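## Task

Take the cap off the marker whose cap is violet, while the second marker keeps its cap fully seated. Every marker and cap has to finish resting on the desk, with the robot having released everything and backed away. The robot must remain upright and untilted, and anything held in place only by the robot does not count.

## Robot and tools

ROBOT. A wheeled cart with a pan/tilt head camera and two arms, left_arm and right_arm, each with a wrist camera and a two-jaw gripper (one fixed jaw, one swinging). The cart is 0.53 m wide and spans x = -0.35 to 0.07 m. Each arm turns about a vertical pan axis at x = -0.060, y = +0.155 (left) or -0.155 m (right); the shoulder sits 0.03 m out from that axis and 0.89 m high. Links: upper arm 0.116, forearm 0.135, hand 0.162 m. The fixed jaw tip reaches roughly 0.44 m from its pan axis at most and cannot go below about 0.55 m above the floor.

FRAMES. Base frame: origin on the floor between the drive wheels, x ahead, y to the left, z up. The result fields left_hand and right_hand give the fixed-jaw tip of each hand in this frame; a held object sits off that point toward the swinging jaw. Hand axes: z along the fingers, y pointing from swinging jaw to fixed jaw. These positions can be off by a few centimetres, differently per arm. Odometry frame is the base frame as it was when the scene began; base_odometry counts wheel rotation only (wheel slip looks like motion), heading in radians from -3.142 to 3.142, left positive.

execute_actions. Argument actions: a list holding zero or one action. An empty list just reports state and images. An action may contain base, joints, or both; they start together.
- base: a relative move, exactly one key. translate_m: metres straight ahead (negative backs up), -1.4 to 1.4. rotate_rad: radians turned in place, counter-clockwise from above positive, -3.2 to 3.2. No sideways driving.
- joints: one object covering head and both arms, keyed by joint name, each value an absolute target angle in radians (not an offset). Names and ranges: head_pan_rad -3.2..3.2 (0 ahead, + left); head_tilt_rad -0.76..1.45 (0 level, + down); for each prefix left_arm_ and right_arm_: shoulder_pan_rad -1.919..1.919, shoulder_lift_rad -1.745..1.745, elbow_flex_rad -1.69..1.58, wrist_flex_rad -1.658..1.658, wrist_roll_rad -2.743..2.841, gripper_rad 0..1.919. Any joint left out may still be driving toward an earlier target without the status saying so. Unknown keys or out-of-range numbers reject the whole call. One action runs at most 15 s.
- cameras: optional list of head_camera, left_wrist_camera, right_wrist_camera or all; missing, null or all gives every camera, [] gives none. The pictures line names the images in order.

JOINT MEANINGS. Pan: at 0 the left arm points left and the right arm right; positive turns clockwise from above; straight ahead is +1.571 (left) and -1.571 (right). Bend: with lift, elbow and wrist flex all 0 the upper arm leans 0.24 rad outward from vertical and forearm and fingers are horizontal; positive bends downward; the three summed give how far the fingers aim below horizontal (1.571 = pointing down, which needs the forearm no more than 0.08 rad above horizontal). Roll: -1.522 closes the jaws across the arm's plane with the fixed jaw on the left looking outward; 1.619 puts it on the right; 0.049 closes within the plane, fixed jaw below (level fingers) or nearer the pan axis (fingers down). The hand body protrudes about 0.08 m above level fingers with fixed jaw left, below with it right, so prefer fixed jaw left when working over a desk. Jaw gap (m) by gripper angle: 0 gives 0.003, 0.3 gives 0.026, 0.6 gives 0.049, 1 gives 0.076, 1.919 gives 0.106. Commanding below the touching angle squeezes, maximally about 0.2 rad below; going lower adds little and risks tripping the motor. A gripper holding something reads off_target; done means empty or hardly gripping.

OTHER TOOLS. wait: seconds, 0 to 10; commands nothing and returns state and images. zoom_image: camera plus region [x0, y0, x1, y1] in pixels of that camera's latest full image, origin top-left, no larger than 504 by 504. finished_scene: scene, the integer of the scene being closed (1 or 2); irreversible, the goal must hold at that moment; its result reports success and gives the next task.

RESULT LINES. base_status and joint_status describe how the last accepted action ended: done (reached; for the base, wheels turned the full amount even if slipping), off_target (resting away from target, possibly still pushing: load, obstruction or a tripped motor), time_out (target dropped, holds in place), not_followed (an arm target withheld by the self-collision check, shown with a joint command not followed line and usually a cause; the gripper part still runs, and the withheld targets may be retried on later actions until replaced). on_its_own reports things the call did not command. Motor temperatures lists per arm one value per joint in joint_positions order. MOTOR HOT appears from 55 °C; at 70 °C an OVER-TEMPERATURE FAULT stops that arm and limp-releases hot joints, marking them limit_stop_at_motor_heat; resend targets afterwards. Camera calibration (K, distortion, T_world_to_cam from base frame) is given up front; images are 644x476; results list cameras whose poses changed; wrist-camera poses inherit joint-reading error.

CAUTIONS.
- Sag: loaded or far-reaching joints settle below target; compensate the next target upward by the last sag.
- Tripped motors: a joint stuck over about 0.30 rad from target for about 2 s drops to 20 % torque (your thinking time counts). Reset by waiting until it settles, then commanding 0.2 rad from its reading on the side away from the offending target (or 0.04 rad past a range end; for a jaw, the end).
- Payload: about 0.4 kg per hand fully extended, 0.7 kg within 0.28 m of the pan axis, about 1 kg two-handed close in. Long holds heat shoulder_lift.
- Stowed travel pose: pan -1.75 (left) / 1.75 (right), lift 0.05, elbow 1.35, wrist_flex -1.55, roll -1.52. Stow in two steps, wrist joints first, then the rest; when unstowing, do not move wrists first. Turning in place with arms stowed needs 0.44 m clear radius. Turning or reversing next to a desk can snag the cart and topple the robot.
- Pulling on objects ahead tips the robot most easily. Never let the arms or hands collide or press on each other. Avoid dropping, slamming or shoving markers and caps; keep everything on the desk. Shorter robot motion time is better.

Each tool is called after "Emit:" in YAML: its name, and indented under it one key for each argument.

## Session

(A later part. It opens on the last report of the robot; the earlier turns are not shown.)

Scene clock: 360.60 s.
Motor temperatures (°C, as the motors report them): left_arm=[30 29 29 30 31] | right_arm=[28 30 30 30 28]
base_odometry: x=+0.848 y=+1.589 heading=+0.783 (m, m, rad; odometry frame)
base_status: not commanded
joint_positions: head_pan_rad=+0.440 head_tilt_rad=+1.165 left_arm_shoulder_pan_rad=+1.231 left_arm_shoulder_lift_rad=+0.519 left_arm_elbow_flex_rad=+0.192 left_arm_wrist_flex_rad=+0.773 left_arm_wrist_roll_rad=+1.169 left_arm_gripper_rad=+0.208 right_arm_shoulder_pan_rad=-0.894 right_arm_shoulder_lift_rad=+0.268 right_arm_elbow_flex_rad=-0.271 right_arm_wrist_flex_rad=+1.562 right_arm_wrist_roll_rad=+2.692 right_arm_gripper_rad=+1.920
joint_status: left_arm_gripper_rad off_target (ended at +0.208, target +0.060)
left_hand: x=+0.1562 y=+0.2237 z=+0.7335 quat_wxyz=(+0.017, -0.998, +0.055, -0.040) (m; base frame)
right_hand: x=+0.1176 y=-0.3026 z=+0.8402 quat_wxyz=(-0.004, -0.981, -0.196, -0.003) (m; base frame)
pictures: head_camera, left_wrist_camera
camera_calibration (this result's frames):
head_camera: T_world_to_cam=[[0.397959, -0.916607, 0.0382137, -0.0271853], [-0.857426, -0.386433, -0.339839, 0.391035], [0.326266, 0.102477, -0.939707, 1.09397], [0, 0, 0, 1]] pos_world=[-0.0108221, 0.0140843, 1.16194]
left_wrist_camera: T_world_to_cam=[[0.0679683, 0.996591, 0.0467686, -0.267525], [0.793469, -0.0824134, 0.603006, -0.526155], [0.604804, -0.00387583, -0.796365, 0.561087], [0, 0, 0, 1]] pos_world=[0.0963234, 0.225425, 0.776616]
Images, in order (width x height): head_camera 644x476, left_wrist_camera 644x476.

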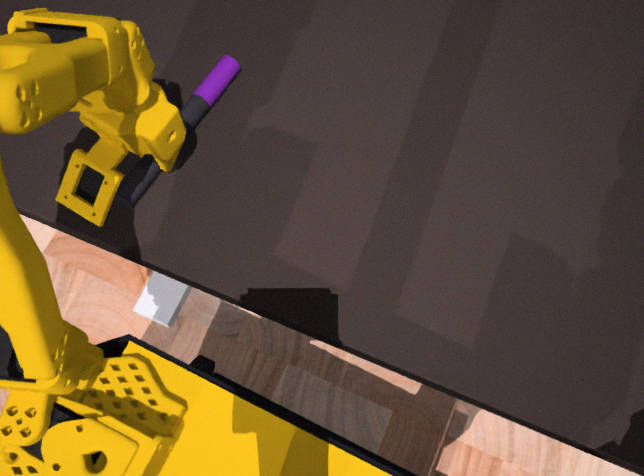

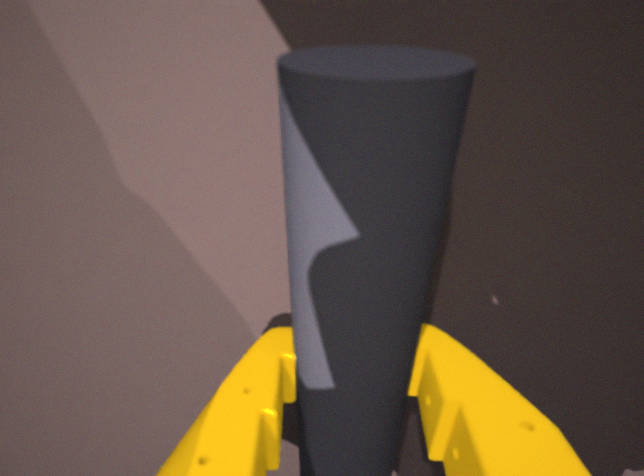

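Emit:
execute_actions:
  actions:
    - {"joints": {"left_arm_gripper_rad": 0.6, "left_arm_shoulder_lift_rad": 0.208, "left_arm_elbow_flex_rad": 0.464, "left_arm_wrist_flex_rad": 0.803}}
  cameras: ["left_wrist_camera"]

Emit:
execute_actions:
  actions:
    - {"joints": {"left_arm_shoulder_pan_rad": 1.16, "left_arm_wrist_roll_rad": 1.095}}
  cameras: ["head_camera", "left_wrist_camera"]

Scene clock: 426.07 s.
Motor temperatures (°C, as the motors report them): left_arm=[30 29 29 30 31] | right_arm=[28 30 30 30 28]
base_odometry: x=+0.848 y=+1.589 heading=+0.783 (m, m, rad; odometry frame)
base_status: not commanded
joint_positions: head_pan_rad=+0.440 head_tilt_rad=+1.165 left_arm_shoulder_pan_rad=+1.231 left_arm_shoulder_lift_rad=+0.252 left_arm_elbow_flex_rad=+0.464 left_arm_wrist_flex_rad=+0.795 left_arm_wrist_roll_rad=+1.169 left_arm_gripper_rad=+0.592 right_arm_shoulder_pan_rad=-0.894 right_arm_shoulder_lift_rad=+0.268 right_arm_elbow_flex_rad=-0.271 right_arm_wrist_flex_rad=+1.562 right_arm_wrist_roll_rad=+2.692 right_arm_gripper_rad=+1.920
joint_status: all done
left_hand: x=+0.1284 y=+0.2139 z=+0.7510 quat_wxyz=(+0.012, -0.998, +0.055, -0.028) (m; base frame)
right_hand: x=+0.1176 y=-0.3026 z=+0.8402 quat_wxyz=(-0.004, -0.981, -0.196, -0.003) (m; base frame)
pictures: left_wrist_camera
camera_calibration (this result's frames):
left_wrist_camera: T_world_to_cam=[[0.0689907, 0.996953, 0.0364103, -0.24906], [0.80806, -0.0772481, 0.584014, -0.504127], [0.585047, -0.0108699, -0.810926, 0.606756], [0, 0, 0, 1]] pos_world=[0.069567, 0.215953, 0.79552]
Images, in order (width x height): left_wrist_camera 644x476.

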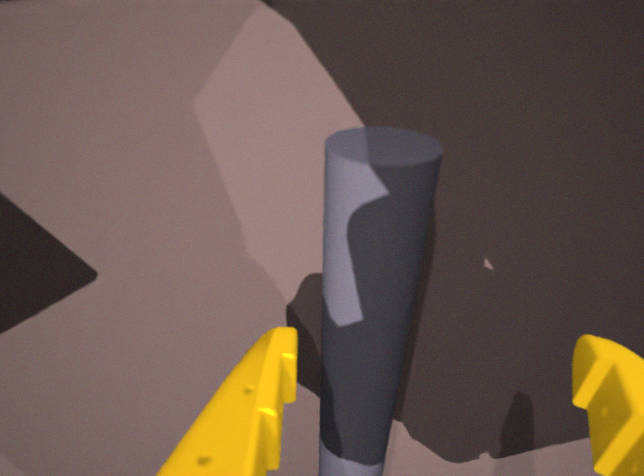

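Scene clock: 426.77 s.
Motor temperatures (°C, as the motors report them): left_arm=[30 29 29 30 31] | right_arm=[28 30 30 30 28]
base_odometry: x=+0.848 y=+1.589 heading=+0.783 (m, m, rad; odometry frame)
base_status: not commanded
joint_positions: head_pan_rad=+0.440 head_tilt_rad=+1.165 left_arm_shoulder_pan_rad=+1.169 left_arm_shoulder_lift_rad=+0.252 left_arm_elbow_flex_rad=+0.464 left_arm_wrist_flex_rad=+0.795 left_arm_wrist_roll_rad=+1.103 left_arm_gripper_rad=+0.593 right_arm_shoulder_pan_rad=-0.894 right_arm_shoulder_lift_rad=+0.268 right_arm_elbow_flex_rad=-0.271 right_arm_wrist_flex_rad=+1.562 right_arm_wrist_roll_rad=+2.692 right_arm_gripper_rad=+1.920
joint_status: all done
left_hand: x=+0.1239 y=+0.2253 z=+0.7510 quat_wxyz=(+0.013, -0.998, +0.057, -0.027) (m; base frame)
right_hand: x=+0.1176 y=-0.3026 z=+0.8402 quat_wxyz=(-0.004, -0.981, -0.196, -0.003) (m; base frame)
pictures: head_camera, left_wrist_camera
camera_calibration (this result's frames):
head_camera: T_world_to_cam=[[0.397959, -0.916607, 0.0382137, -0.0271853], [-0.857426, -0.386433, -0.339839, 0.391035], [0.326266, 0.102477, -0.939707, 1.09397], [0, 0, 0, 1]] pos_world=[-0.0108221, 0.0140843, 1.16194]
left_wrist_camera: T_world_to_cam=[[0.0735131, 0.996492, 0.0400013, -0.263337], [0.808541, -0.0830325, 0.582552, -0.497261], [0.58383, -0.0104826, -0.811808, 0.610206], [0, 0, 0, 1]] pos_world=[0.0651578, 0.227521, 0.795585]
Images, in order (width x height): head_camera 644x476, left_wrist_camera 644x476.

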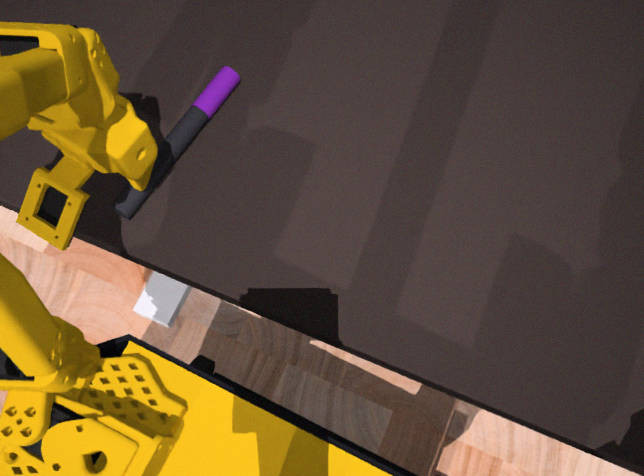

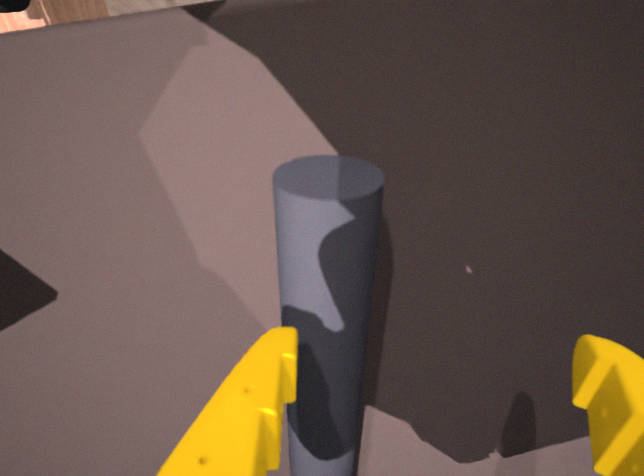

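Emit:
execute_actions:
  actions:
    - {"joints": {"left_arm_shoulder_pan_rad": 1.205, "left_arm_wrist_roll_rad": 1.168, "left_arm_shoulder_lift_rad": 0.108, "left_arm_elbow_flex_rad": 0.608, "left_arm_wrist_flex_rad": 0.715}}
  cameras: ["left_wrist_camera"]

Scene clock: 447.67 s.
Motor temperatures (°C, as the motors report them): left_arm=[30 29 29 30 31] | right_arm=[28 30 30 30 28]
base_odometry: x=+0.848 y=+1.589 heading=+0.783 (m, m, rad; odometry frame)
base_status: not commanded
joint_positions: head_pan_rad=+0.440 head_tilt_rad=+1.165 left_arm_shoulder_pan_rad=+1.197 left_arm_shoulder_lift_rad=+0.148 left_arm_elbow_flex_rad=+0.608 left_arm_wrist_flex_rad=+0.724 left_arm_wrist_roll_rad=+1.158 left_arm_gripper_rad=+0.593 right_arm_shoulder_pan_rad=-0.894 right_arm_shoulder_lift_rad=+0.268 right_arm_elbow_flex_rad=-0.271 right_arm_wrist_flex_rad=+1.562 right_arm_wrist_roll_rad=+2.692 right_arm_gripper_rad=+1.920
joint_status: all done
left_hand: x=+0.1174 y=+0.2167 z=+0.7523 quat_wxyz=(+0.018, -0.998, +0.043, -0.042) (m; base frame)
right_hand: x=+0.1176 y=-0.3026 z=+0.8402 quat_wxyz=(-0.004, -0.981, -0.196, -0.003) (m; base frame)
pictures: left_wrist_camera
camera_calibration (this result's frames):
left_wrist_camera: T_world_to_cam=[[0.0447888, 0.99777, 0.049486, -0.258385], [0.79277, -0.065641, 0.605976, -0.513048], [0.607873, 0.01209, -0.793942, 0.59386], [0, 0, 0, 1]] pos_world=[0.05731, 0.216952, 0.795172]
Images, in order (width x height): left_wrist_camera 644x476.

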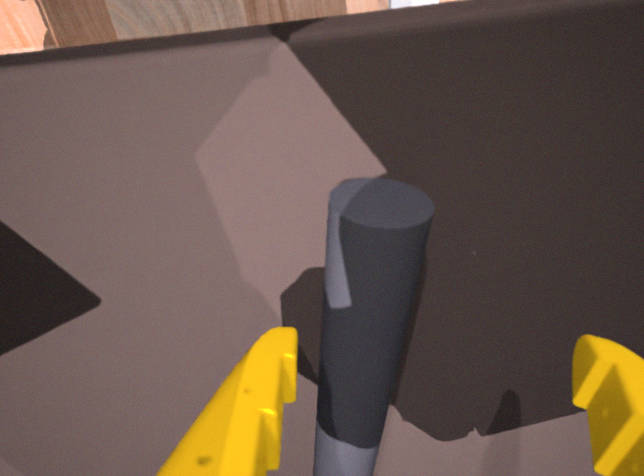

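Emit:
execute_actions:
  actions:
    - {"joints": {"left_arm_shoulder_lift_rad": 0.254, "left_arm_elbow_flex_rad": 0.619, "left_arm_wrist_flex_rad": 0.589}}
  cameras: ["left_wrist_camera"]

Scene clock: 456.73 s.
Motor temperatures (°C, as the motors report them): left_arm=[30 29 29 30 31] | right_arm=[28 30 30 30 28]
base_odometry: x=+0.848 y=+1.589 heading=+0.783 (m, m, rad; odometry frame)
base_status: not commanded
joint_positions: head_pan_rad=+0.440 head_tilt_rad=+1.165 left_arm_shoulder_pan_rad=+1.197 left_arm_shoulder_lift_rad=+0.260 left_arm_elbow_flex_rad=+0.619 left_arm_wrist_flex_rad=+0.598 left_arm_wrist_roll_rad=+1.158 left_arm_gripper_rad=+0.593 right_arm_shoulder_pan_rad=-0.894 right_arm_shoulder_lift_rad=+0.268 right_arm_elbow_flex_rad=-0.271 right_arm_wrist_flex_rad=+1.562 right_arm_wrist_roll_rad=+2.692 right_arm_gripper_rad=+1.920
joint_status: all done
left_hand: x=+0.1179 y=+0.2169 z=+0.7349 quat_wxyz=(+0.019, -0.998, +0.043, -0.043) (m; base frame)
right_hand: x=+0.1176 y=-0.3026 z=+0.8402 quat_wxyz=(-0.004, -0.981, -0.196, -0.003) (m; base frame)
pictures: left_wrist_camera
camera_calibration (this result's frames):
left_wrist_camera: T_world_to_cam=[[0.0446457, 0.997714, 0.050732, -0.258643], [0.791036, -0.0663214, 0.608164, -0.504185], [0.610138, 0.0129789, -0.792189, 0.577998], [0, 0, 0, 1]] pos_world=[0.0577164, 0.217112, 0.777632]
Images, in order (width x height): left_wrist_camera 644x476.

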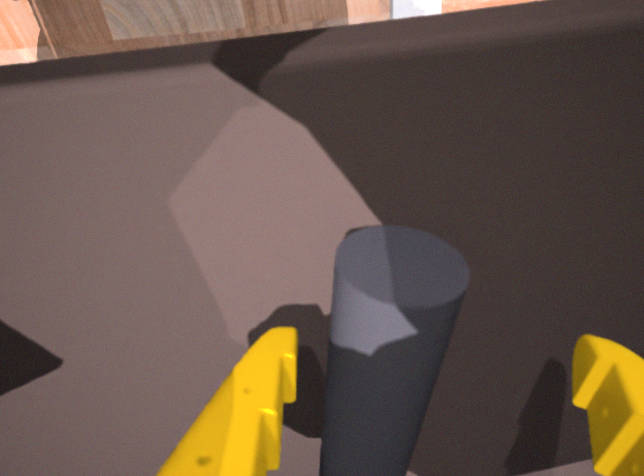

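Emit:
execute_actions:
  actions: []

Scene clock: 471.37 s.
Motor temperatures (°C, as the motors report them): left_arm=[30 29 29 30 31] | right_arm=[28 30 30 30 28]
base_odometry: x=+0.848 y=+1.589 heading=+0.783 (m, m, rad; odometry frame)
base_status: not commanded
joint_positions: head_pan_rad=+0.440 head_tilt_rad=+1.165 left_arm_shoulder_pan_rad=+1.197 left_arm_shoulder_lift_rad=+0.260 left_arm_elbow_flex_rad=+0.619 left_arm_wrist_flex_rad=+0.598 left_arm_wrist_roll_rad=+1.158 left_arm_gripper_rad=+0.593 right_arm_shoulder_pan_rad=-0.894 right_arm_shoulder_lift_rad=+0.268 right_arm_elbow_flex_rad=-0.271 right_arm_wrist_flex_rad=+1.562 right_arm_wrist_roll_rad=+2.692 right_arm_gripper_rad=+1.920
joint_status: all done
left_hand: x=+0.1179 y=+0.2169 z=+0.7349 quat_wxyz=(+0.019, -0.998, +0.043, -0.043) (m; base frame)
right_hand: x=+0.1176 y=-0.3026 z=+0.8402 quat_wxyz=(-0.004, -0.981, -0.196, -0.003) (m; base frame)
pictures: head_camera, left_wrist_camera, right_wrist_camera
camera_calibration (this result's frames):
head_camera: T_world_to_cam=[[0.39796, -0.916607, 0.0382137, -0.0271853], [-0.857425, -0.386434, -0.339839, 0.391035], [0.326266, 0.102477, -0.939707, 1.09397], [0, 0, 0, 1]] pos_world=[-0.0108221, 0.0140843, 1.16194]
left_wrist_camera: T_world_to_cam=[[0.0446457, 0.997714, 0.050732, -0.258643], [0.791036, -0.0663214, 0.608164, -0.504185], [0.610138, 0.0129789, -0.792189, 0.577998], [0, 0, 0, 1]] pos_world=[0.0577164, 0.217112, 0.777632]
right_wrist_camera: T_world_to_cam=[[-0.358909, 0.933371, 0.00149228, 0.320185], [0.769308, 0.294916, 0.566736, -0.45894], [0.528535, 0.204555, -0.823898, 0.757564], [0, 0, 0, 1]] pos_world=[0.0675846, -0.318466, 0.883775]
Images, in order (width x height): head_camera 644x476, left_wrist_camera 644x476, right_wrist_camera 644x476.

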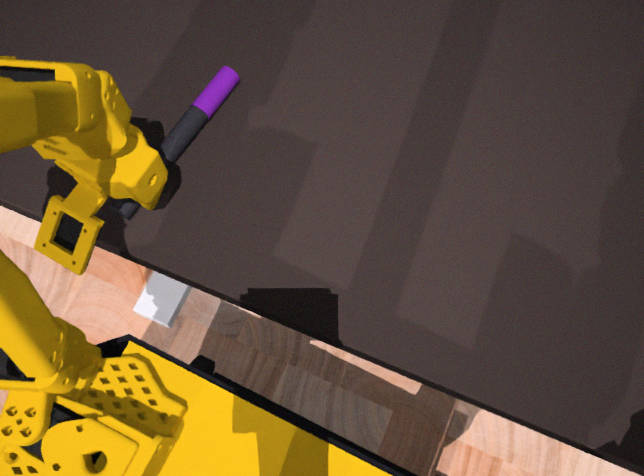

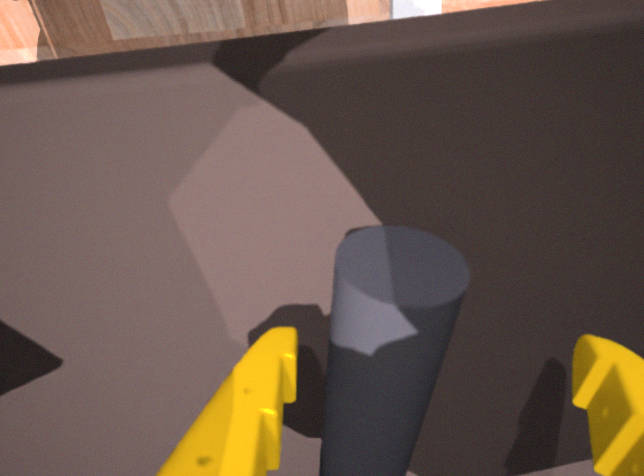

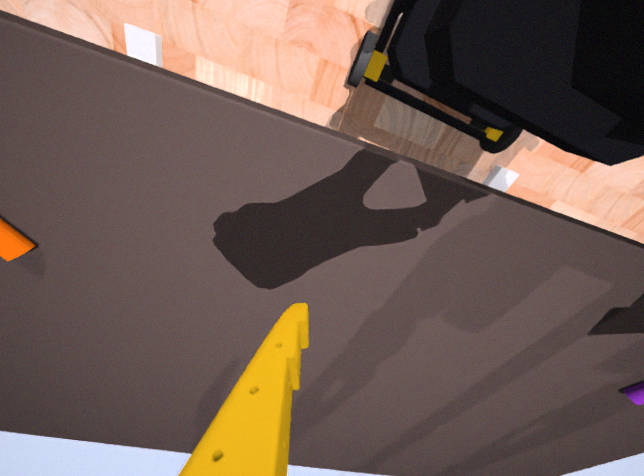

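Emit:
execute_actions:
  actions:
    - {"joints": {"left_arm_gripper_rad": 0.04}}
  cameras: ["head_camera", "left_wrist_camera"]

Scene clock: 473.07 s.
Motor temperatures (°C, as the motors report them): left_arm=[30 29 29 30 31] | right_arm=[28 30 30 30 28]
base_odometry: x=+0.848 y=+1.589 heading=+0.783 (m, m, rad; odometry frame)
base_status: not commanded
joint_positions: head_pan_rad=+0.440 head_tilt_rad=+1.165 left_arm_shoulder_pan_rad=+1.197 left_arm_shoulder_lift_rad=+0.260 left_arm_elbow_flex_rad=+0.619 left_arm_wrist_flex_rad=+0.598 left_arm_wrist_roll_rad=+1.158 left_arm_gripper_rad=+0.206 right_arm_shoulder_pan_rad=-0.894 right_arm_shoulder_lift_rad=+0.268 right_arm_elbow_flex_rad=-0.271 right_arm_wrist_flex_rad=+1.562 right_arm_wrist_roll_rad=+2.692 right_arm_gripper_rad=+1.920
joint_status: left_arm_gripper_rad off_target (ended at +0.206, target +0.040)
left_hand: x=+0.1179 y=+0.2169 z=+0.7349 quat_wxyz=(+0.019, -0.998, +0.043, -0.043) (m; base frame)
right_hand: x=+0.1176 y=-0.3026 z=+0.8402 quat_wxyz=(-0.004, -0.981, -0.196, -0.003) (m; base frame)
pictures: head_camera, left_wrist_camera
camera_calibration (this result's frames):
head_camera: T_world_to_cam=[[0.39796, -0.916607, 0.0382137, -0.0271853], [-0.857425, -0.386434, -0.339839, 0.391035], [0.326266, 0.102477, -0.939707, 1.09397], [0, 0, 0, 1]] pos_world=[-0.0108221, 0.0140843, 1.16194]
left_wrist_camera: T_world_to_cam=[[0.0446457, 0.997714, 0.050732, -0.258643], [0.791036, -0.0663214, 0.608164, -0.504185], [0.610138, 0.0129789, -0.792189, 0.577998], [0, 0, 0, 1]] pos_world=[0.0577164, 0.217112, 0.777632]
Images, in order (width x height): head_camera 644x476, left_wrist_camera 644x476.

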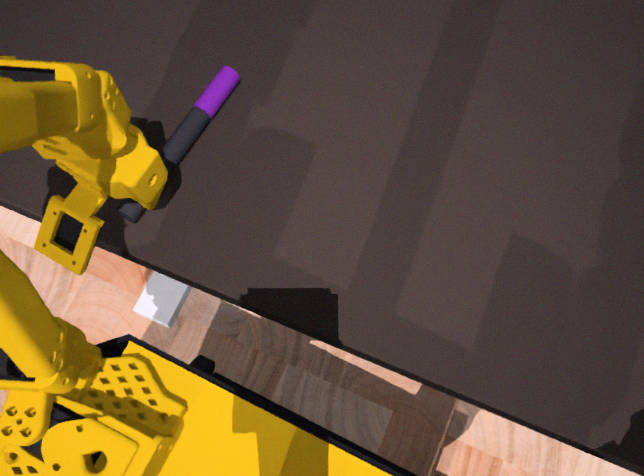

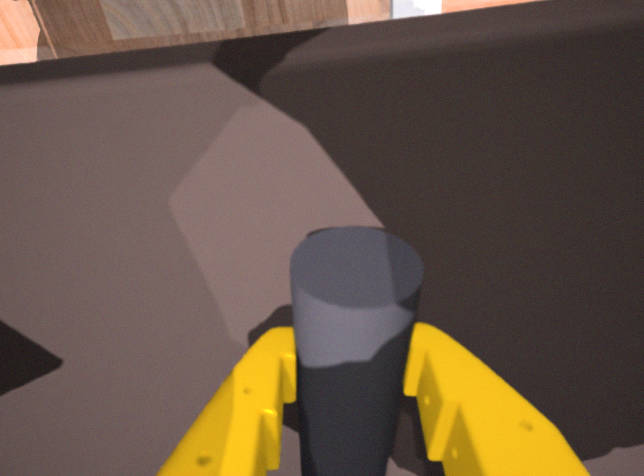

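Emit:
execute_actions:
  actions:
    - {"joints": {"left_arm_elbow_flex_rad": -0.03, "left_arm_wrist_flex_rad": 1.19}}
  cameras: ["head_camera", "left_wrist_camera"]

Scene clock: 533.57 s.
Motor temperatures (°C, as the motors report them): left_arm=[30 29 29 30 32] | right_arm=[28 30 31 30 28]
base_odometry: x=+0.848 y=+1.589 heading=+0.783 (m, m, rad; odometry frame)
base_status: not commanded
joint_positions: head_pan_rad=+0.440 head_tilt_rad=+1.165 left_arm_shoulder_pan_rad=+1.197 left_arm_shoulder_lift_rad=+0.269 left_arm_elbow_flex_rad=+0.005 left_arm_wrist_flex_rad=+1.181 left_arm_wrist_roll_rad=+1.158 left_arm_gripper_rad=+0.206 right_arm_shoulder_pan_rad=-0.894 right_arm_shoulder_lift_rad=+0.268 right_arm_elbow_flex_rad=-0.271 right_arm_wrist_flex_rad=+1.562 right_arm_wrist_roll_rad=+2.692 right_arm_gripper_rad=+1.920
joint_status: all done
left_hand: x=+0.1603 y=+0.2336 z=+0.8037 quat_wxyz=(+0.023, -0.997, +0.043, -0.053) (m; base frame)
right_hand: x=+0.1176 y=-0.3026 z=+0.8402 quat_wxyz=(-0.004, -0.981, -0.196, -0.003) (m; base frame)
pictures: head_camera, left_wrist_camera
camera_calibration (this result's frames):
head_camera: T_world_to_cam=[[0.39796, -0.916606, 0.0382137, -0.0271853], [-0.857425, -0.386434, -0.339839, 0.391035], [0.326266, 0.102477, -0.939707, 1.09397], [0, 0, 0, 1]] pos_world=[-0.0108221, 0.0140843, 1.16194]
left_wrist_camera: T_world_to_cam=[[0.0435444, 0.997282, 0.0594399, -0.287342], [0.778726, -0.0711525, 0.623316, -0.587517], [0.625851, 0.0191454, -0.779708, 0.59242], [0, 0, 0, 1]] pos_world=[0.0992603, 0.233416, 0.845203]
Images, in order (width x height): head_camera 644x476, left_wrist_camera 644x476.

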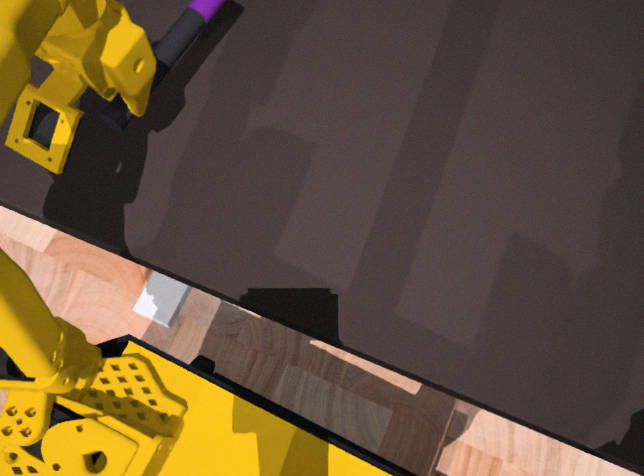

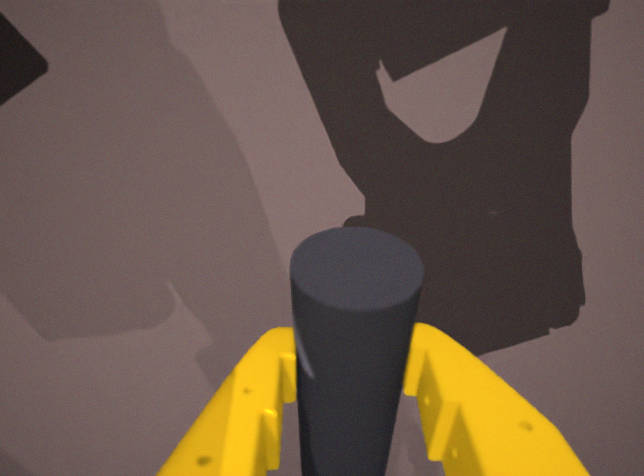

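Emit:
execute_actions:
  actions:
    - {"joints": {"left_arm_shoulder_pan_rad": 1.909, "left_arm_wrist_roll_rad": 0.41, "left_arm_shoulder_lift_rad": 0.79, "left_arm_elbow_flex_rad": -0.67, "left_arm_wrist_flex_rad": 1.325, "head_pan_rad": 0.05, "head_tilt_rad": 1.1}}
  cameras: ["head_camera", "left_wrist_camera"]

Scene clock: 538.57 s.
Motor temperatures (°C, as the motors report them): left_arm=[30 29 29 30 32] | right_arm=[28 30 31 30 28]
base_odometry: x=+0.848 y=+1.589 heading=+0.783 (m, m, rad; odometry frame)
base_status: not commanded
joint_positions: head_pan_rad=+0.060 head_tilt_rad=+1.115 left_arm_shoulder_pan_rad=+1.901 left_arm_shoulder_lift_rad=+0.813 left_arm_elbow_flex_rad=-0.634 left_arm_wrist_flex_rad=+1.316 left_arm_wrist_roll_rad=+0.421 left_arm_gripper_rad=+0.206 right_arm_shoulder_pan_rad=-0.894 right_arm_shoulder_lift_rad=+0.268 right_arm_elbow_flex_rad=-0.271 right_arm_wrist_flex_rad=+1.562 right_arm_wrist_roll_rad=+2.692 right_arm_gripper_rad=+1.920
joint_status: all done
left_hand: x=+0.1944 y=+0.0644 z=+0.7715 quat_wxyz=(+0.016, -0.721, +0.692, -0.034) (m; base frame)
right_hand: x=+0.1176 y=-0.3026 z=+0.8402 quat_wxyz=(-0.004, -0.981, -0.196, -0.003) (m; base frame)
pictures: head_camera, left_wrist_camera
camera_calibration (this result's frames):
head_camera: T_world_to_cam=[[0.0276874, -0.998945, 0.0366466, -0.0427845], [-0.921467, -0.039716, -0.38642, 0.44164], [0.387468, -0.0230697, -0.921594, 1.076], [0, 0, 0, 1]] pos_world=[-0.00877271, -0.000376273, 1.16386]
left_wrist_camera: T_world_to_cam=[[0.993246, 0.0824793, 0.0816079, -0.260965], [0.0224771, -0.826794, 0.562055, -0.363041], [0.113831, -0.556425, -0.823064, 0.719223], [0, 0, 0, 1]] pos_world=[0.185493, 0.121558, 0.817312]
Images, in order (width x height): head_camera 644x476, left_wrist_camera 644x476.

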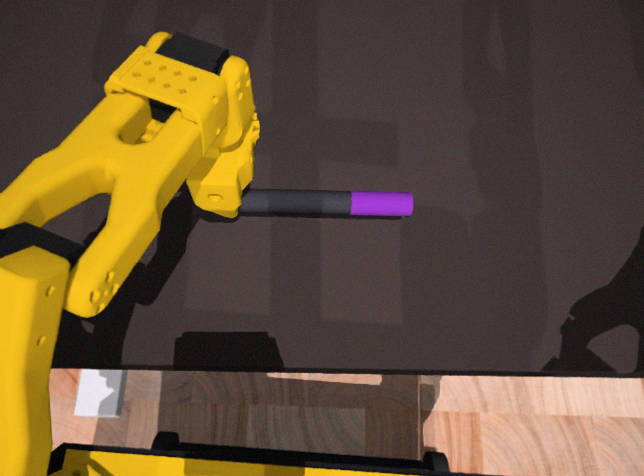

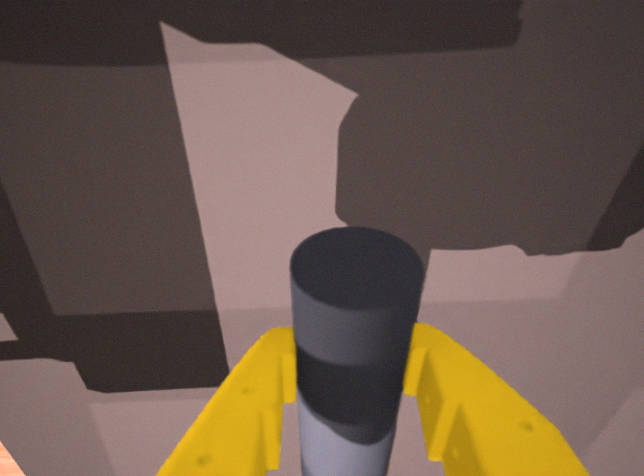

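Emit:
zoom_image:
  camera: "head_camera"
  region: [180, 140, 460, 280]

Region (180, 140, 460, 280) of head_camera's 644x476 image, scaled by 1.800.

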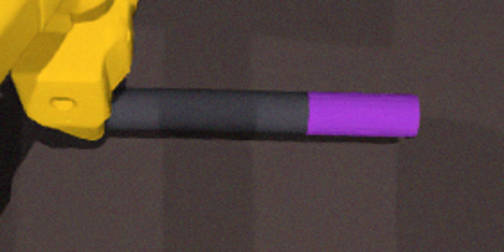

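Emit:
execute_actions:
  actions:
    - {"joints": {"left_arm_shoulder_lift_rad": 0.86, "left_arm_wrist_flex_rad": 1.237, "right_arm_shoulder_pan_rad": -1.909, "right_arm_wrist_roll_rad": 2.841, "right_arm_shoulder_lift_rad": 0.65, "right_arm_elbow_flex_rad": -0.69, "right_arm_wrist_flex_rad": 1.49, "right_arm_gripper_rad": 0.6}}

Scene clock: 601.00 s.
Motor temperatures (°C, as the motors report them): left_arm=[30 29 29 30 32] | right_arm=[28 30 31 30 28]
base_odometry: x=+0.848 y=+1.589 heading=+0.783 (m, m, rad; odometry frame)
base_status: not commanded
joint_positions: head_pan_rad=+0.060 head_tilt_rad=+1.115 left_arm_shoulder_pan_rad=+1.901 left_arm_shoulder_lift_rad=+0.886 left_arm_elbow_flex_rad=-0.637 left_arm_wrist_flex_rad=+1.247 left_arm_wrist_roll_rad=+0.421 left_arm_gripper_rad=+0.206 right_arm_shoulder_pan_rad=-1.903 right_arm_shoulder_lift_rad=+0.668 right_arm_elbow_flex_rad=-0.660 right_arm_wrist_flex_rad=+1.497 right_arm_wrist_roll_rad=+2.825 right_arm_gripper_rad=+0.608
joint_status: all done
joint sent to its limit — the command would take right_arm_wrist_roll_rad past its upper limit, so that joint was sent only as far as its limit.
left_hand: x=+0.1965 y=+0.0637 z=+0.7549 quat_wxyz=(+0.016, -0.721, +0.692, -0.034) (m; base frame)
right_hand: x=+0.2010 y=-0.0679 z=+0.8094 quat_wxyz=(-0.014, -0.718, -0.695, -0.030) (m; base frame)
pictures: head_camera, left_wrist_camera, right_wrist_camera
camera_calibration (this result's frames):
head_camera: T_world_to_cam=[[0.0276801, -0.998945, 0.0366465, -0.0427846], [-0.921465, -0.0397093, -0.386426, 0.441646], [0.387473, -0.0230721, -0.921592, 1.07599], [0, 0, 0, 1]] pos_world=[-0.00877278, -0.000376548, 1.16386]
left_wrist_camera: T_world_to_cam=[[0.993246, 0.0824793, 0.0816079, -0.261637], [0.0224771, -0.826794, 0.562055, -0.354352], [0.113831, -0.556425, -0.823064, 0.70492], [0, 0, 0, 1]] pos_world=[0.187593, 0.120838, 0.800711]
right_wrist_camera: T_world_to_cam=[[-0.99686, 0.061297, -0.0501321, 0.241895], [0.0206923, 0.812729, 0.582274, -0.401793], [0.0764355, 0.579408, -0.811445, 0.746313], [0, 0, 0, 1]] pos_world=[0.192405, -0.120698, 0.851673]
Images, in order (width x height): head_camera 644x476, left_wrist_camera 644x476, right_wrist_camera 644x476.

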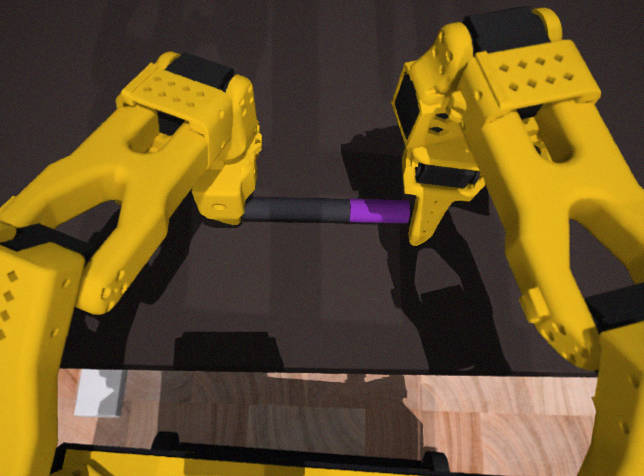

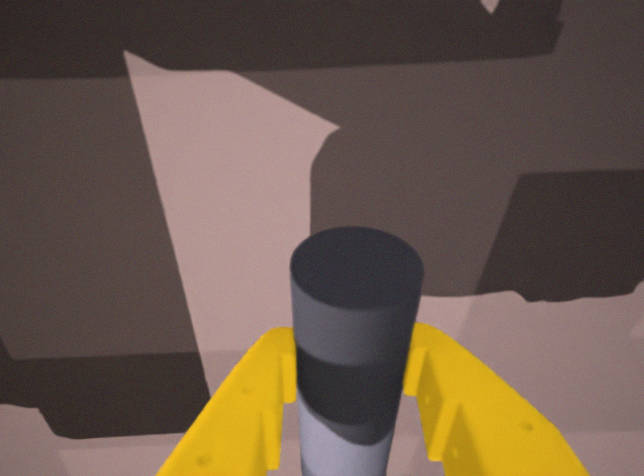

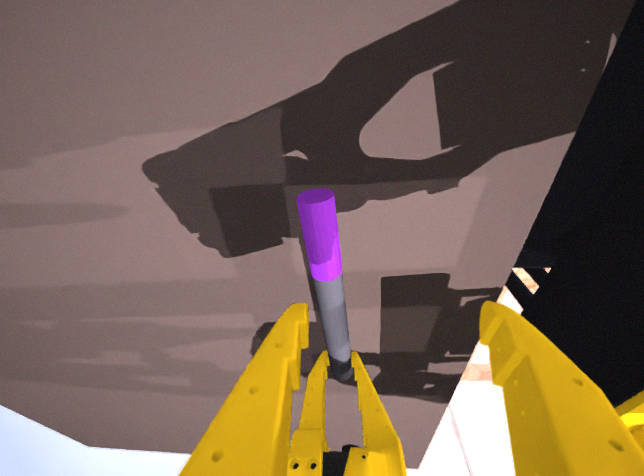

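Emit:
zoom_image:
  camera: "right_wrist_camera"
  region: [220, 160, 520, 400]

Emit:
zoom_image:
  camera: "head_camera"
  region: [200, 130, 520, 300]

Region (220, 160, 520, 400) of right_wrist_camera's 644x476 image, scaled by 1.680; it fills the top 403 rows of this view, and the rest is white.

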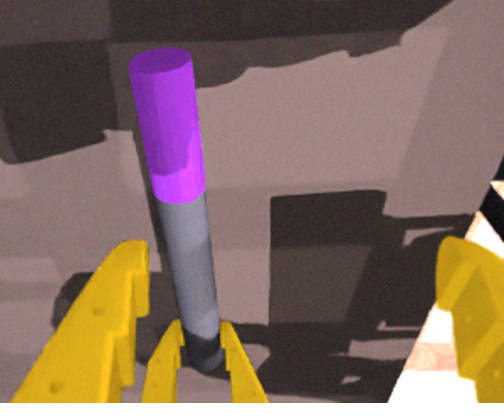

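Region (200, 130, 520, 300) of head_camera's 644x476 image, scaled by 1.575; it fills the top 268 rows of this view, and the rest is white.

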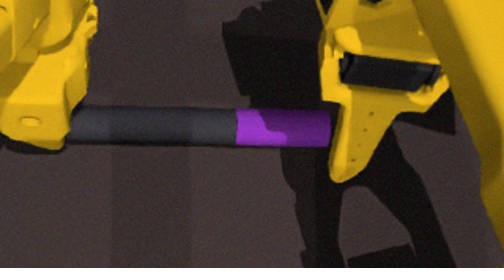

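Emit:
execute_actions:
  actions:
    - {"joints": {"right_arm_shoulder_pan_rad": -1.955}}
  cameras: ["head_camera", "right_wrist_camera"]

Scene clock: 634.07 s.
Motor temperatures (°C, as the motors report them): left_arm=[30 30 29 30 32] | right_arm=[28 31 31 30 28]
base_odometry: x=+0.848 y=+1.589 heading=+0.783 (m, m, rad; odometry frame)
base_status: not commanded
joint_positions: head_pan_rad=+0.060 head_tilt_rad=+1.115 left_arm_shoulder_pan_rad=+1.901 left_arm_shoulder_lift_rad=+0.886 left_arm_elbow_flex_rad=-0.637 left_arm_wrist_flex_rad=+1.247 left_arm_wrist_roll_rad=+0.421 left_arm_gripper_rad=+0.206 right_arm_shoulder_pan_rad=-1.920 right_arm_shoulder_lift_rad=+0.668 right_arm_elbow_flex_rad=-0.660 right_arm_wrist_flex_rad=+1.497 right_arm_wrist_roll_rad=+2.825 right_arm_gripper_rad=+0.608
joint_status: right_arm_shoulder_pan_rad off_target (ended at -1.920, target -1.955)
joint sent to its limit — the command would take right_arm_shoulder_pan_rad past its lower limit, so that joint was sent only as far as its limit.
left_hand: x=+0.1965 y=+0.0637 z=+0.7549 quat_wxyz=(+0.016, -0.721, +0.692, -0.034) (m; base frame)
right_hand: x=+0.1995 y=-0.0635 z=+0.8094 quat_wxyz=(-0.014, -0.712, -0.701, -0.030) (m; base frame)
pictures: head_camera, right_wrist_camera
camera_calibration (this result's frames):
head_camera: T_world_to_cam=[[0.0276797, -0.998945, 0.0366465, -0.0427846], [-0.921465, -0.039709, -0.386426, 0.441646], [0.387473, -0.0230723, -0.921592, 1.07599], [0, 0, 0, 1]] pos_world=[-0.00877278, -0.000376563, 1.16386]
right_wrist_camera: T_world_to_cam=[[-0.997752, 0.0444683, -0.0501321, 0.239233], [0.00697616, 0.812963, 0.582274, -0.40258], [0.0666483, 0.580615, -0.811445, 0.745913], [0, 0, 0, 1]] pos_world=[0.19179, -0.116444, 0.851673]
Images, in order (width x height): head_camera 644x476, right_wrist_camera 644x476.

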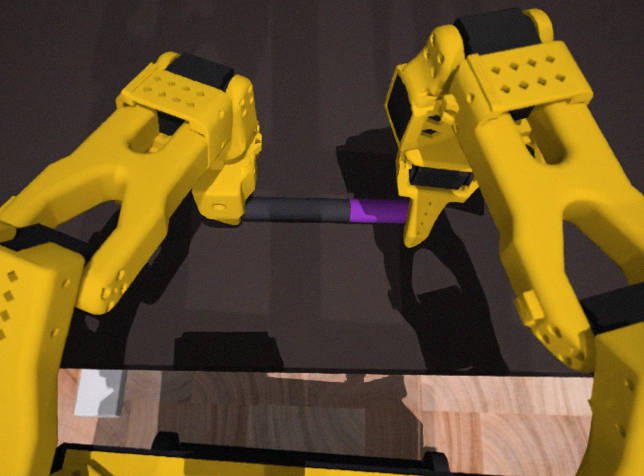

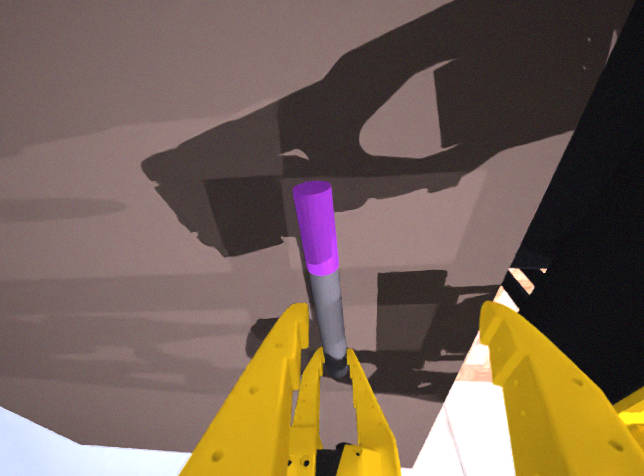

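Emit:
execute_actions:
  actions:
    - {"joints": {"left_arm_shoulder_pan_rad": 1.919, "left_arm_wrist_roll_rad": 0.445, "right_arm_shoulder_pan_rad": -1.919, "right_arm_shoulder_lift_rad": 0.795, "right_arm_wrist_flex_rad": 1.259}}

Scene clock: 687.43 s.
Motor temperatures (°C, as the motors report them): left_arm=[30 30 30 30 32] | right_arm=[28 31 31 30 28]
base_odometry: x=+0.848 y=+1.589 heading=+0.783 (m, m, rad; odometry frame)
base_status: not commanded
joint_positions: head_pan_rad=+0.060 head_tilt_rad=+1.115 left_arm_shoulder_pan_rad=+1.910 left_arm_shoulder_lift_rad=+0.886 left_arm_elbow_flex_rad=-0.637 left_arm_wrist_flex_rad=+1.247 left_arm_wrist_roll_rad=+0.434 left_arm_gripper_rad=+0.206 right_arm_shoulder_pan_rad=-1.920 right_arm_shoulder_lift_rad=+0.816 right_arm_elbow_flex_rad=-0.660 right_arm_wrist_flex_rad=+1.268 right_arm_wrist_roll_rad=+2.825 right_arm_gripper_rad=+0.608
joint_status: all done
left_hand: x=+0.1956 y=+0.0612 z=+0.7549 quat_wxyz=(+0.016, -0.723, +0.690, -0.034) (m; base frame)
right_hand: x=+0.2196 y=-0.0561 z=+0.7773 quat_wxyz=(-0.031, -0.711, -0.700, -0.067) (m; base frame)
pictures: head_camera, left_wrist_camera, right_wrist_camera
camera_calibration (this result's frames):
head_camera: T_world_to_cam=[[0.0276798, -0.998945, 0.0366464, -0.0427846], [-0.921465, -0.039709, -0.386427, 0.441647], [0.387474, -0.0230722, -0.921592, 1.07599], [0, 0, 0, 1]] pos_world=[-0.0087728, -0.000376561, 1.16386]
left_wrist_camera: T_world_to_cam=[[0.992887, 0.0870903, 0.0811839, -0.260488], [0.0264406, -0.826128, 0.562861, -0.357798], [0.116088, -0.556711, -0.822555, 0.702839], [0, 0, 0, 1]] pos_world=[0.186504, 0.118377, 0.800661]
right_wrist_camera: T_world_to_cam=[[-0.991064, 0.0469041, -0.124867, 0.314189], [-0.0383399, 0.796458, 0.603477, -0.397469], [0.127757, 0.602871, -0.787543, 0.683518], [0, 0, 0, 1]] pos_world=[0.208819, -0.110243, 0.817395]
Images, in order (width x height): head_camera 644x476, left_wrist_camera 644x476, right_wrist_camera 644x476.

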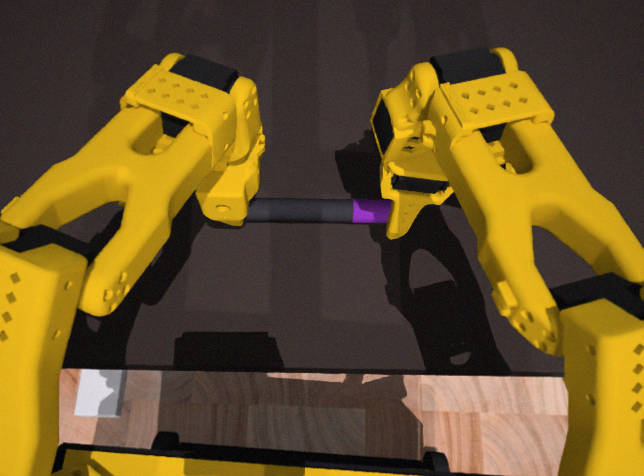

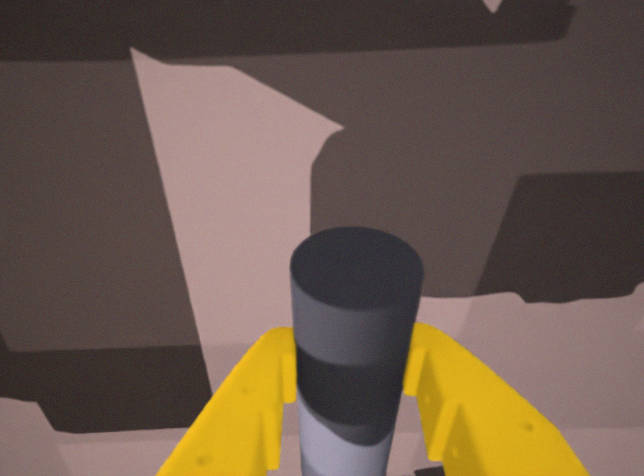

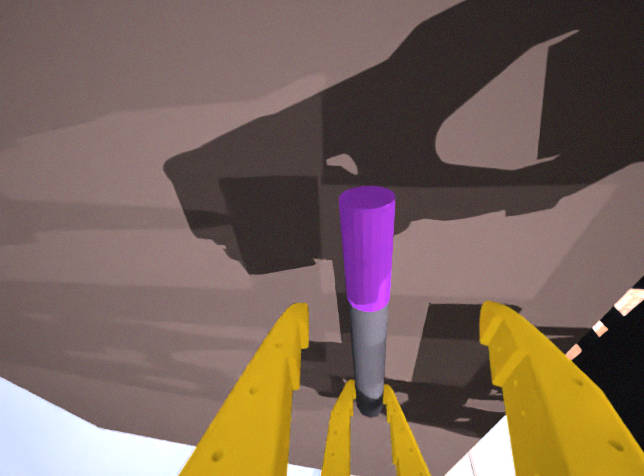

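Emit:
zoom_image:
  camera: "right_wrist_camera"
  region: [260, 170, 540, 420]

Region (260, 170, 540, 420) of right_wrist_camera's 644x476 image, scaled by 1.800; it fills the top 450 rows of this view, and the rest is white.

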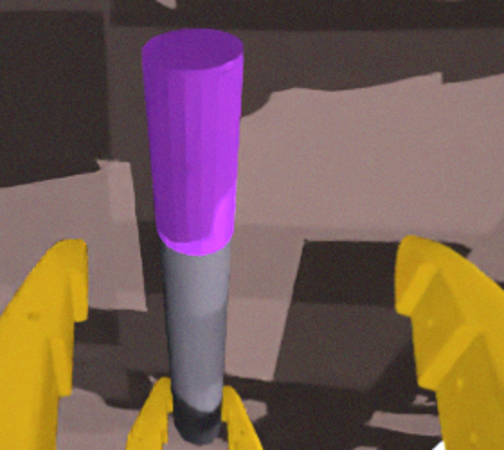

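Emit:
execute_actions:
  actions:
    - {"joints": {"left_arm_wrist_flex_rad": 1.15, "left_arm_wrist_roll_rad": 0.325}}

Scene clock: 735.50 s.
Motor temperatures (°C, as the motors report them): left_arm=[30 30 30 30 32] | right_arm=[28 31 31 30 28]
base_odometry: x=+0.848 y=+1.589 heading=+0.783 (m, m, rad; odometry frame)
base_status: not commanded
joint_positions: head_pan_rad=+0.060 head_tilt_rad=+1.115 left_arm_shoulder_pan_rad=+1.910 left_arm_shoulder_lift_rad=+0.886 left_arm_elbow_flex_rad=-0.637 left_arm_wrist_flex_rad=+1.161 left_arm_wrist_roll_rad=+0.335 left_arm_gripper_rad=+0.206 right_arm_shoulder_pan_rad=-1.920 right_arm_shoulder_lift_rad=+0.816 right_arm_elbow_flex_rad=-0.660 right_arm_wrist_flex_rad=+1.268 right_arm_wrist_roll_rad=+2.825 right_arm_gripper_rad=+0.608
joint_status: all done
left_hand: x=+0.2086 y=+0.0574 z=+0.7558 quat_wxyz=(+0.037, -0.686, +0.723, -0.072) (m; base frame)
right_hand: x=+0.2196 y=-0.0561 z=+0.7773 quat_wxyz=(-0.031, -0.711, -0.700, -0.067) (m; base frame)
pictures: head_camera, left_wrist_camera, right_wrist_camera
camera_calibration (this result's frames):
head_camera: T_world_to_cam=[[0.0276798, -0.998945, 0.0366464, -0.0427846], [-0.921465, -0.039709, -0.386427, 0.441647], [0.387474, -0.0230722, -0.921592, 1.07599], [0, 0, 0, 1]] pos_world=[-0.0087728, -0.000376562, 1.16386]
left_wrist_camera: T_world_to_cam=[[0.986319, -0.00891397, 0.164607, -0.329276], [-0.103122, -0.8124, 0.57391, -0.343937], [0.128611, -0.583033, -0.802204, 0.683537], [0, 0, 0, 1]] pos_world=[0.201393, 0.116175, 0.799927]
right_wrist_camera: T_world_to_cam=[[-0.991064, 0.0469041, -0.124867, 0.314189], [-0.0383399, 0.796458, 0.603477, -0.397469], [0.127757, 0.602871, -0.787543, 0.683518], [0, 0, 0, 1]] pos_world=[0.208819, -0.110243, 0.817395]
Images, in order (width x height): head_camera 644x476, left_wrist_camera 644x476, right_wrist_camera 644x476.

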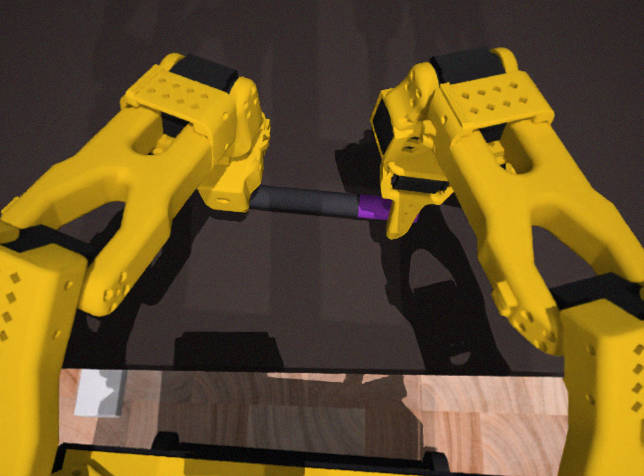

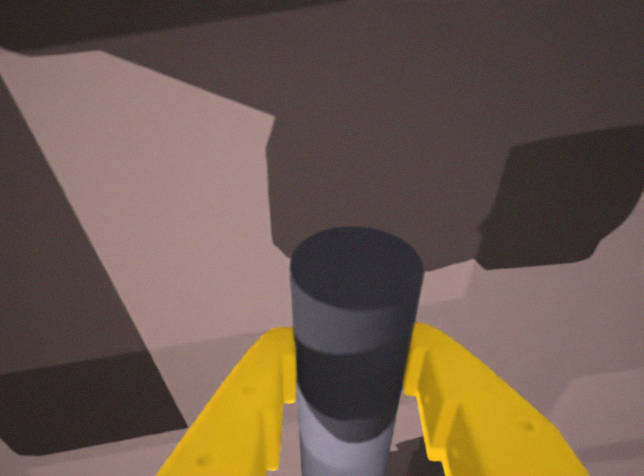

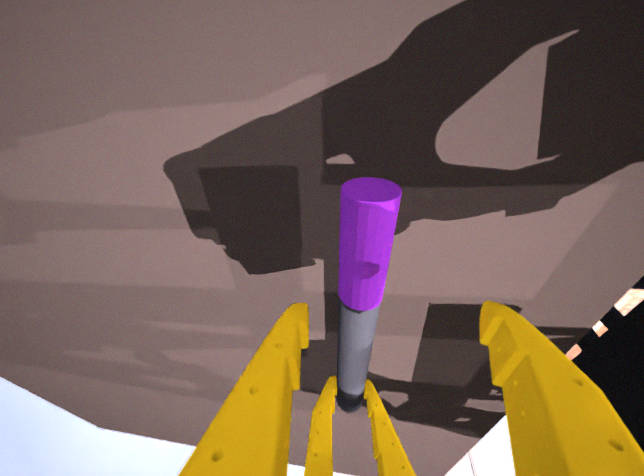

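Emit:
zoom_image:
  camera: "right_wrist_camera"
  region: [260, 170, 540, 420]

Region (260, 170, 540, 420) of right_wrist_camera's 644x476 image, scaled by 1.800; it fills the top 450 rows of this view, and the rest is white.

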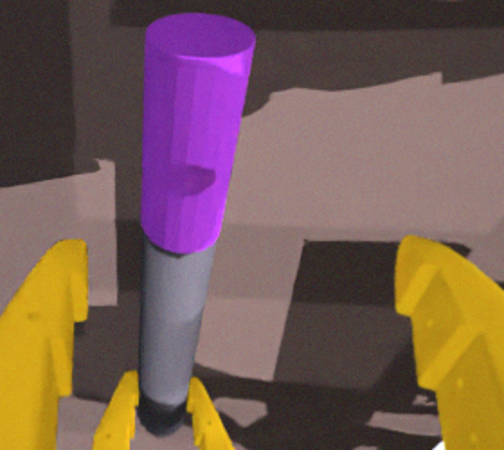

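Emit:
execute_actions:
  actions:
    - {"joints": {"right_arm_shoulder_lift_rad": 0.865, "right_arm_wrist_flex_rad": 1.208}}
  cameras: ["head_camera", "right_wrist_camera"]

Scene clock: 750.07 s.
Motor temperatures (°C, as the motors report them): left_arm=[30 30 30 30 32] | right_arm=[28 31 31 30 28]
base_odometry: x=+0.848 y=+1.589 heading=+0.783 (m, m, rad; odometry frame)
base_status: not commanded
joint_positions: head_pan_rad=+0.060 head_tilt_rad=+1.115 left_arm_shoulder_pan_rad=+1.910 left_arm_shoulder_lift_rad=+0.886 left_arm_elbow_flex_rad=-0.637 left_arm_wrist_flex_rad=+1.161 left_arm_wrist_roll_rad=+0.335 left_arm_gripper_rad=+0.206 right_arm_shoulder_pan_rad=-1.920 right_arm_shoulder_lift_rad=+0.886 right_arm_elbow_flex_rad=-0.662 right_arm_wrist_flex_rad=+1.216 right_arm_wrist_roll_rad=+2.825 right_arm_gripper_rad=+0.608
joint_status: all done
left_hand: x=+0.2086 y=+0.0574 z=+0.7558 quat_wxyz=(+0.037, -0.686, +0.723, -0.072) (m; base frame)
right_hand: x=+0.2193 y=-0.0562 z=+0.7603 quat_wxyz=(-0.027, -0.711, -0.700, -0.059) (m; base frame)
pictures: head_camera, right_wrist_camera
camera_calibration (this result's frames):
head_camera: T_world_to_cam=[[0.0276798, -0.998945, 0.0366464, -0.0427846], [-0.921465, -0.039709, -0.386427, 0.441647], [0.387474, -0.0230722, -0.921592, 1.07599], [0, 0, 0, 1]] pos_world=[-0.0087728, -0.000376562, 1.16386]
right_wrist_camera: T_world_to_cam=[[-0.992921, 0.0462277, -0.109408, 0.30039], [-0.0288038, 0.799931, 0.5994, -0.38594], [0.115227, 0.598308, -0.792938, 0.67684], [0, 0, 0, 1]] pos_world=[0.209157, -0.11012, 0.80089]
Images, in order (width x height): head_camera 644x476, right_wrist_camera 644x476.

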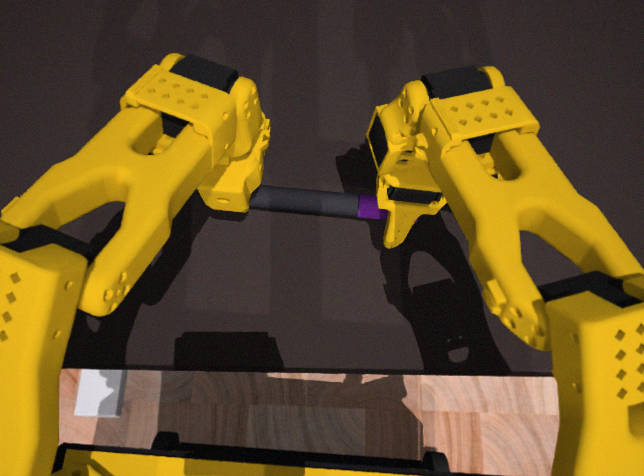

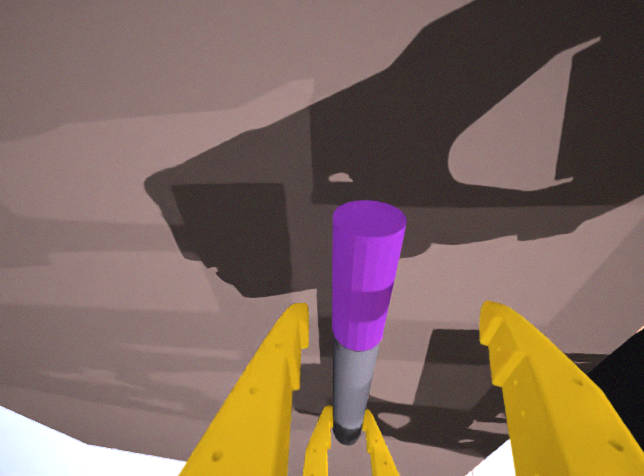

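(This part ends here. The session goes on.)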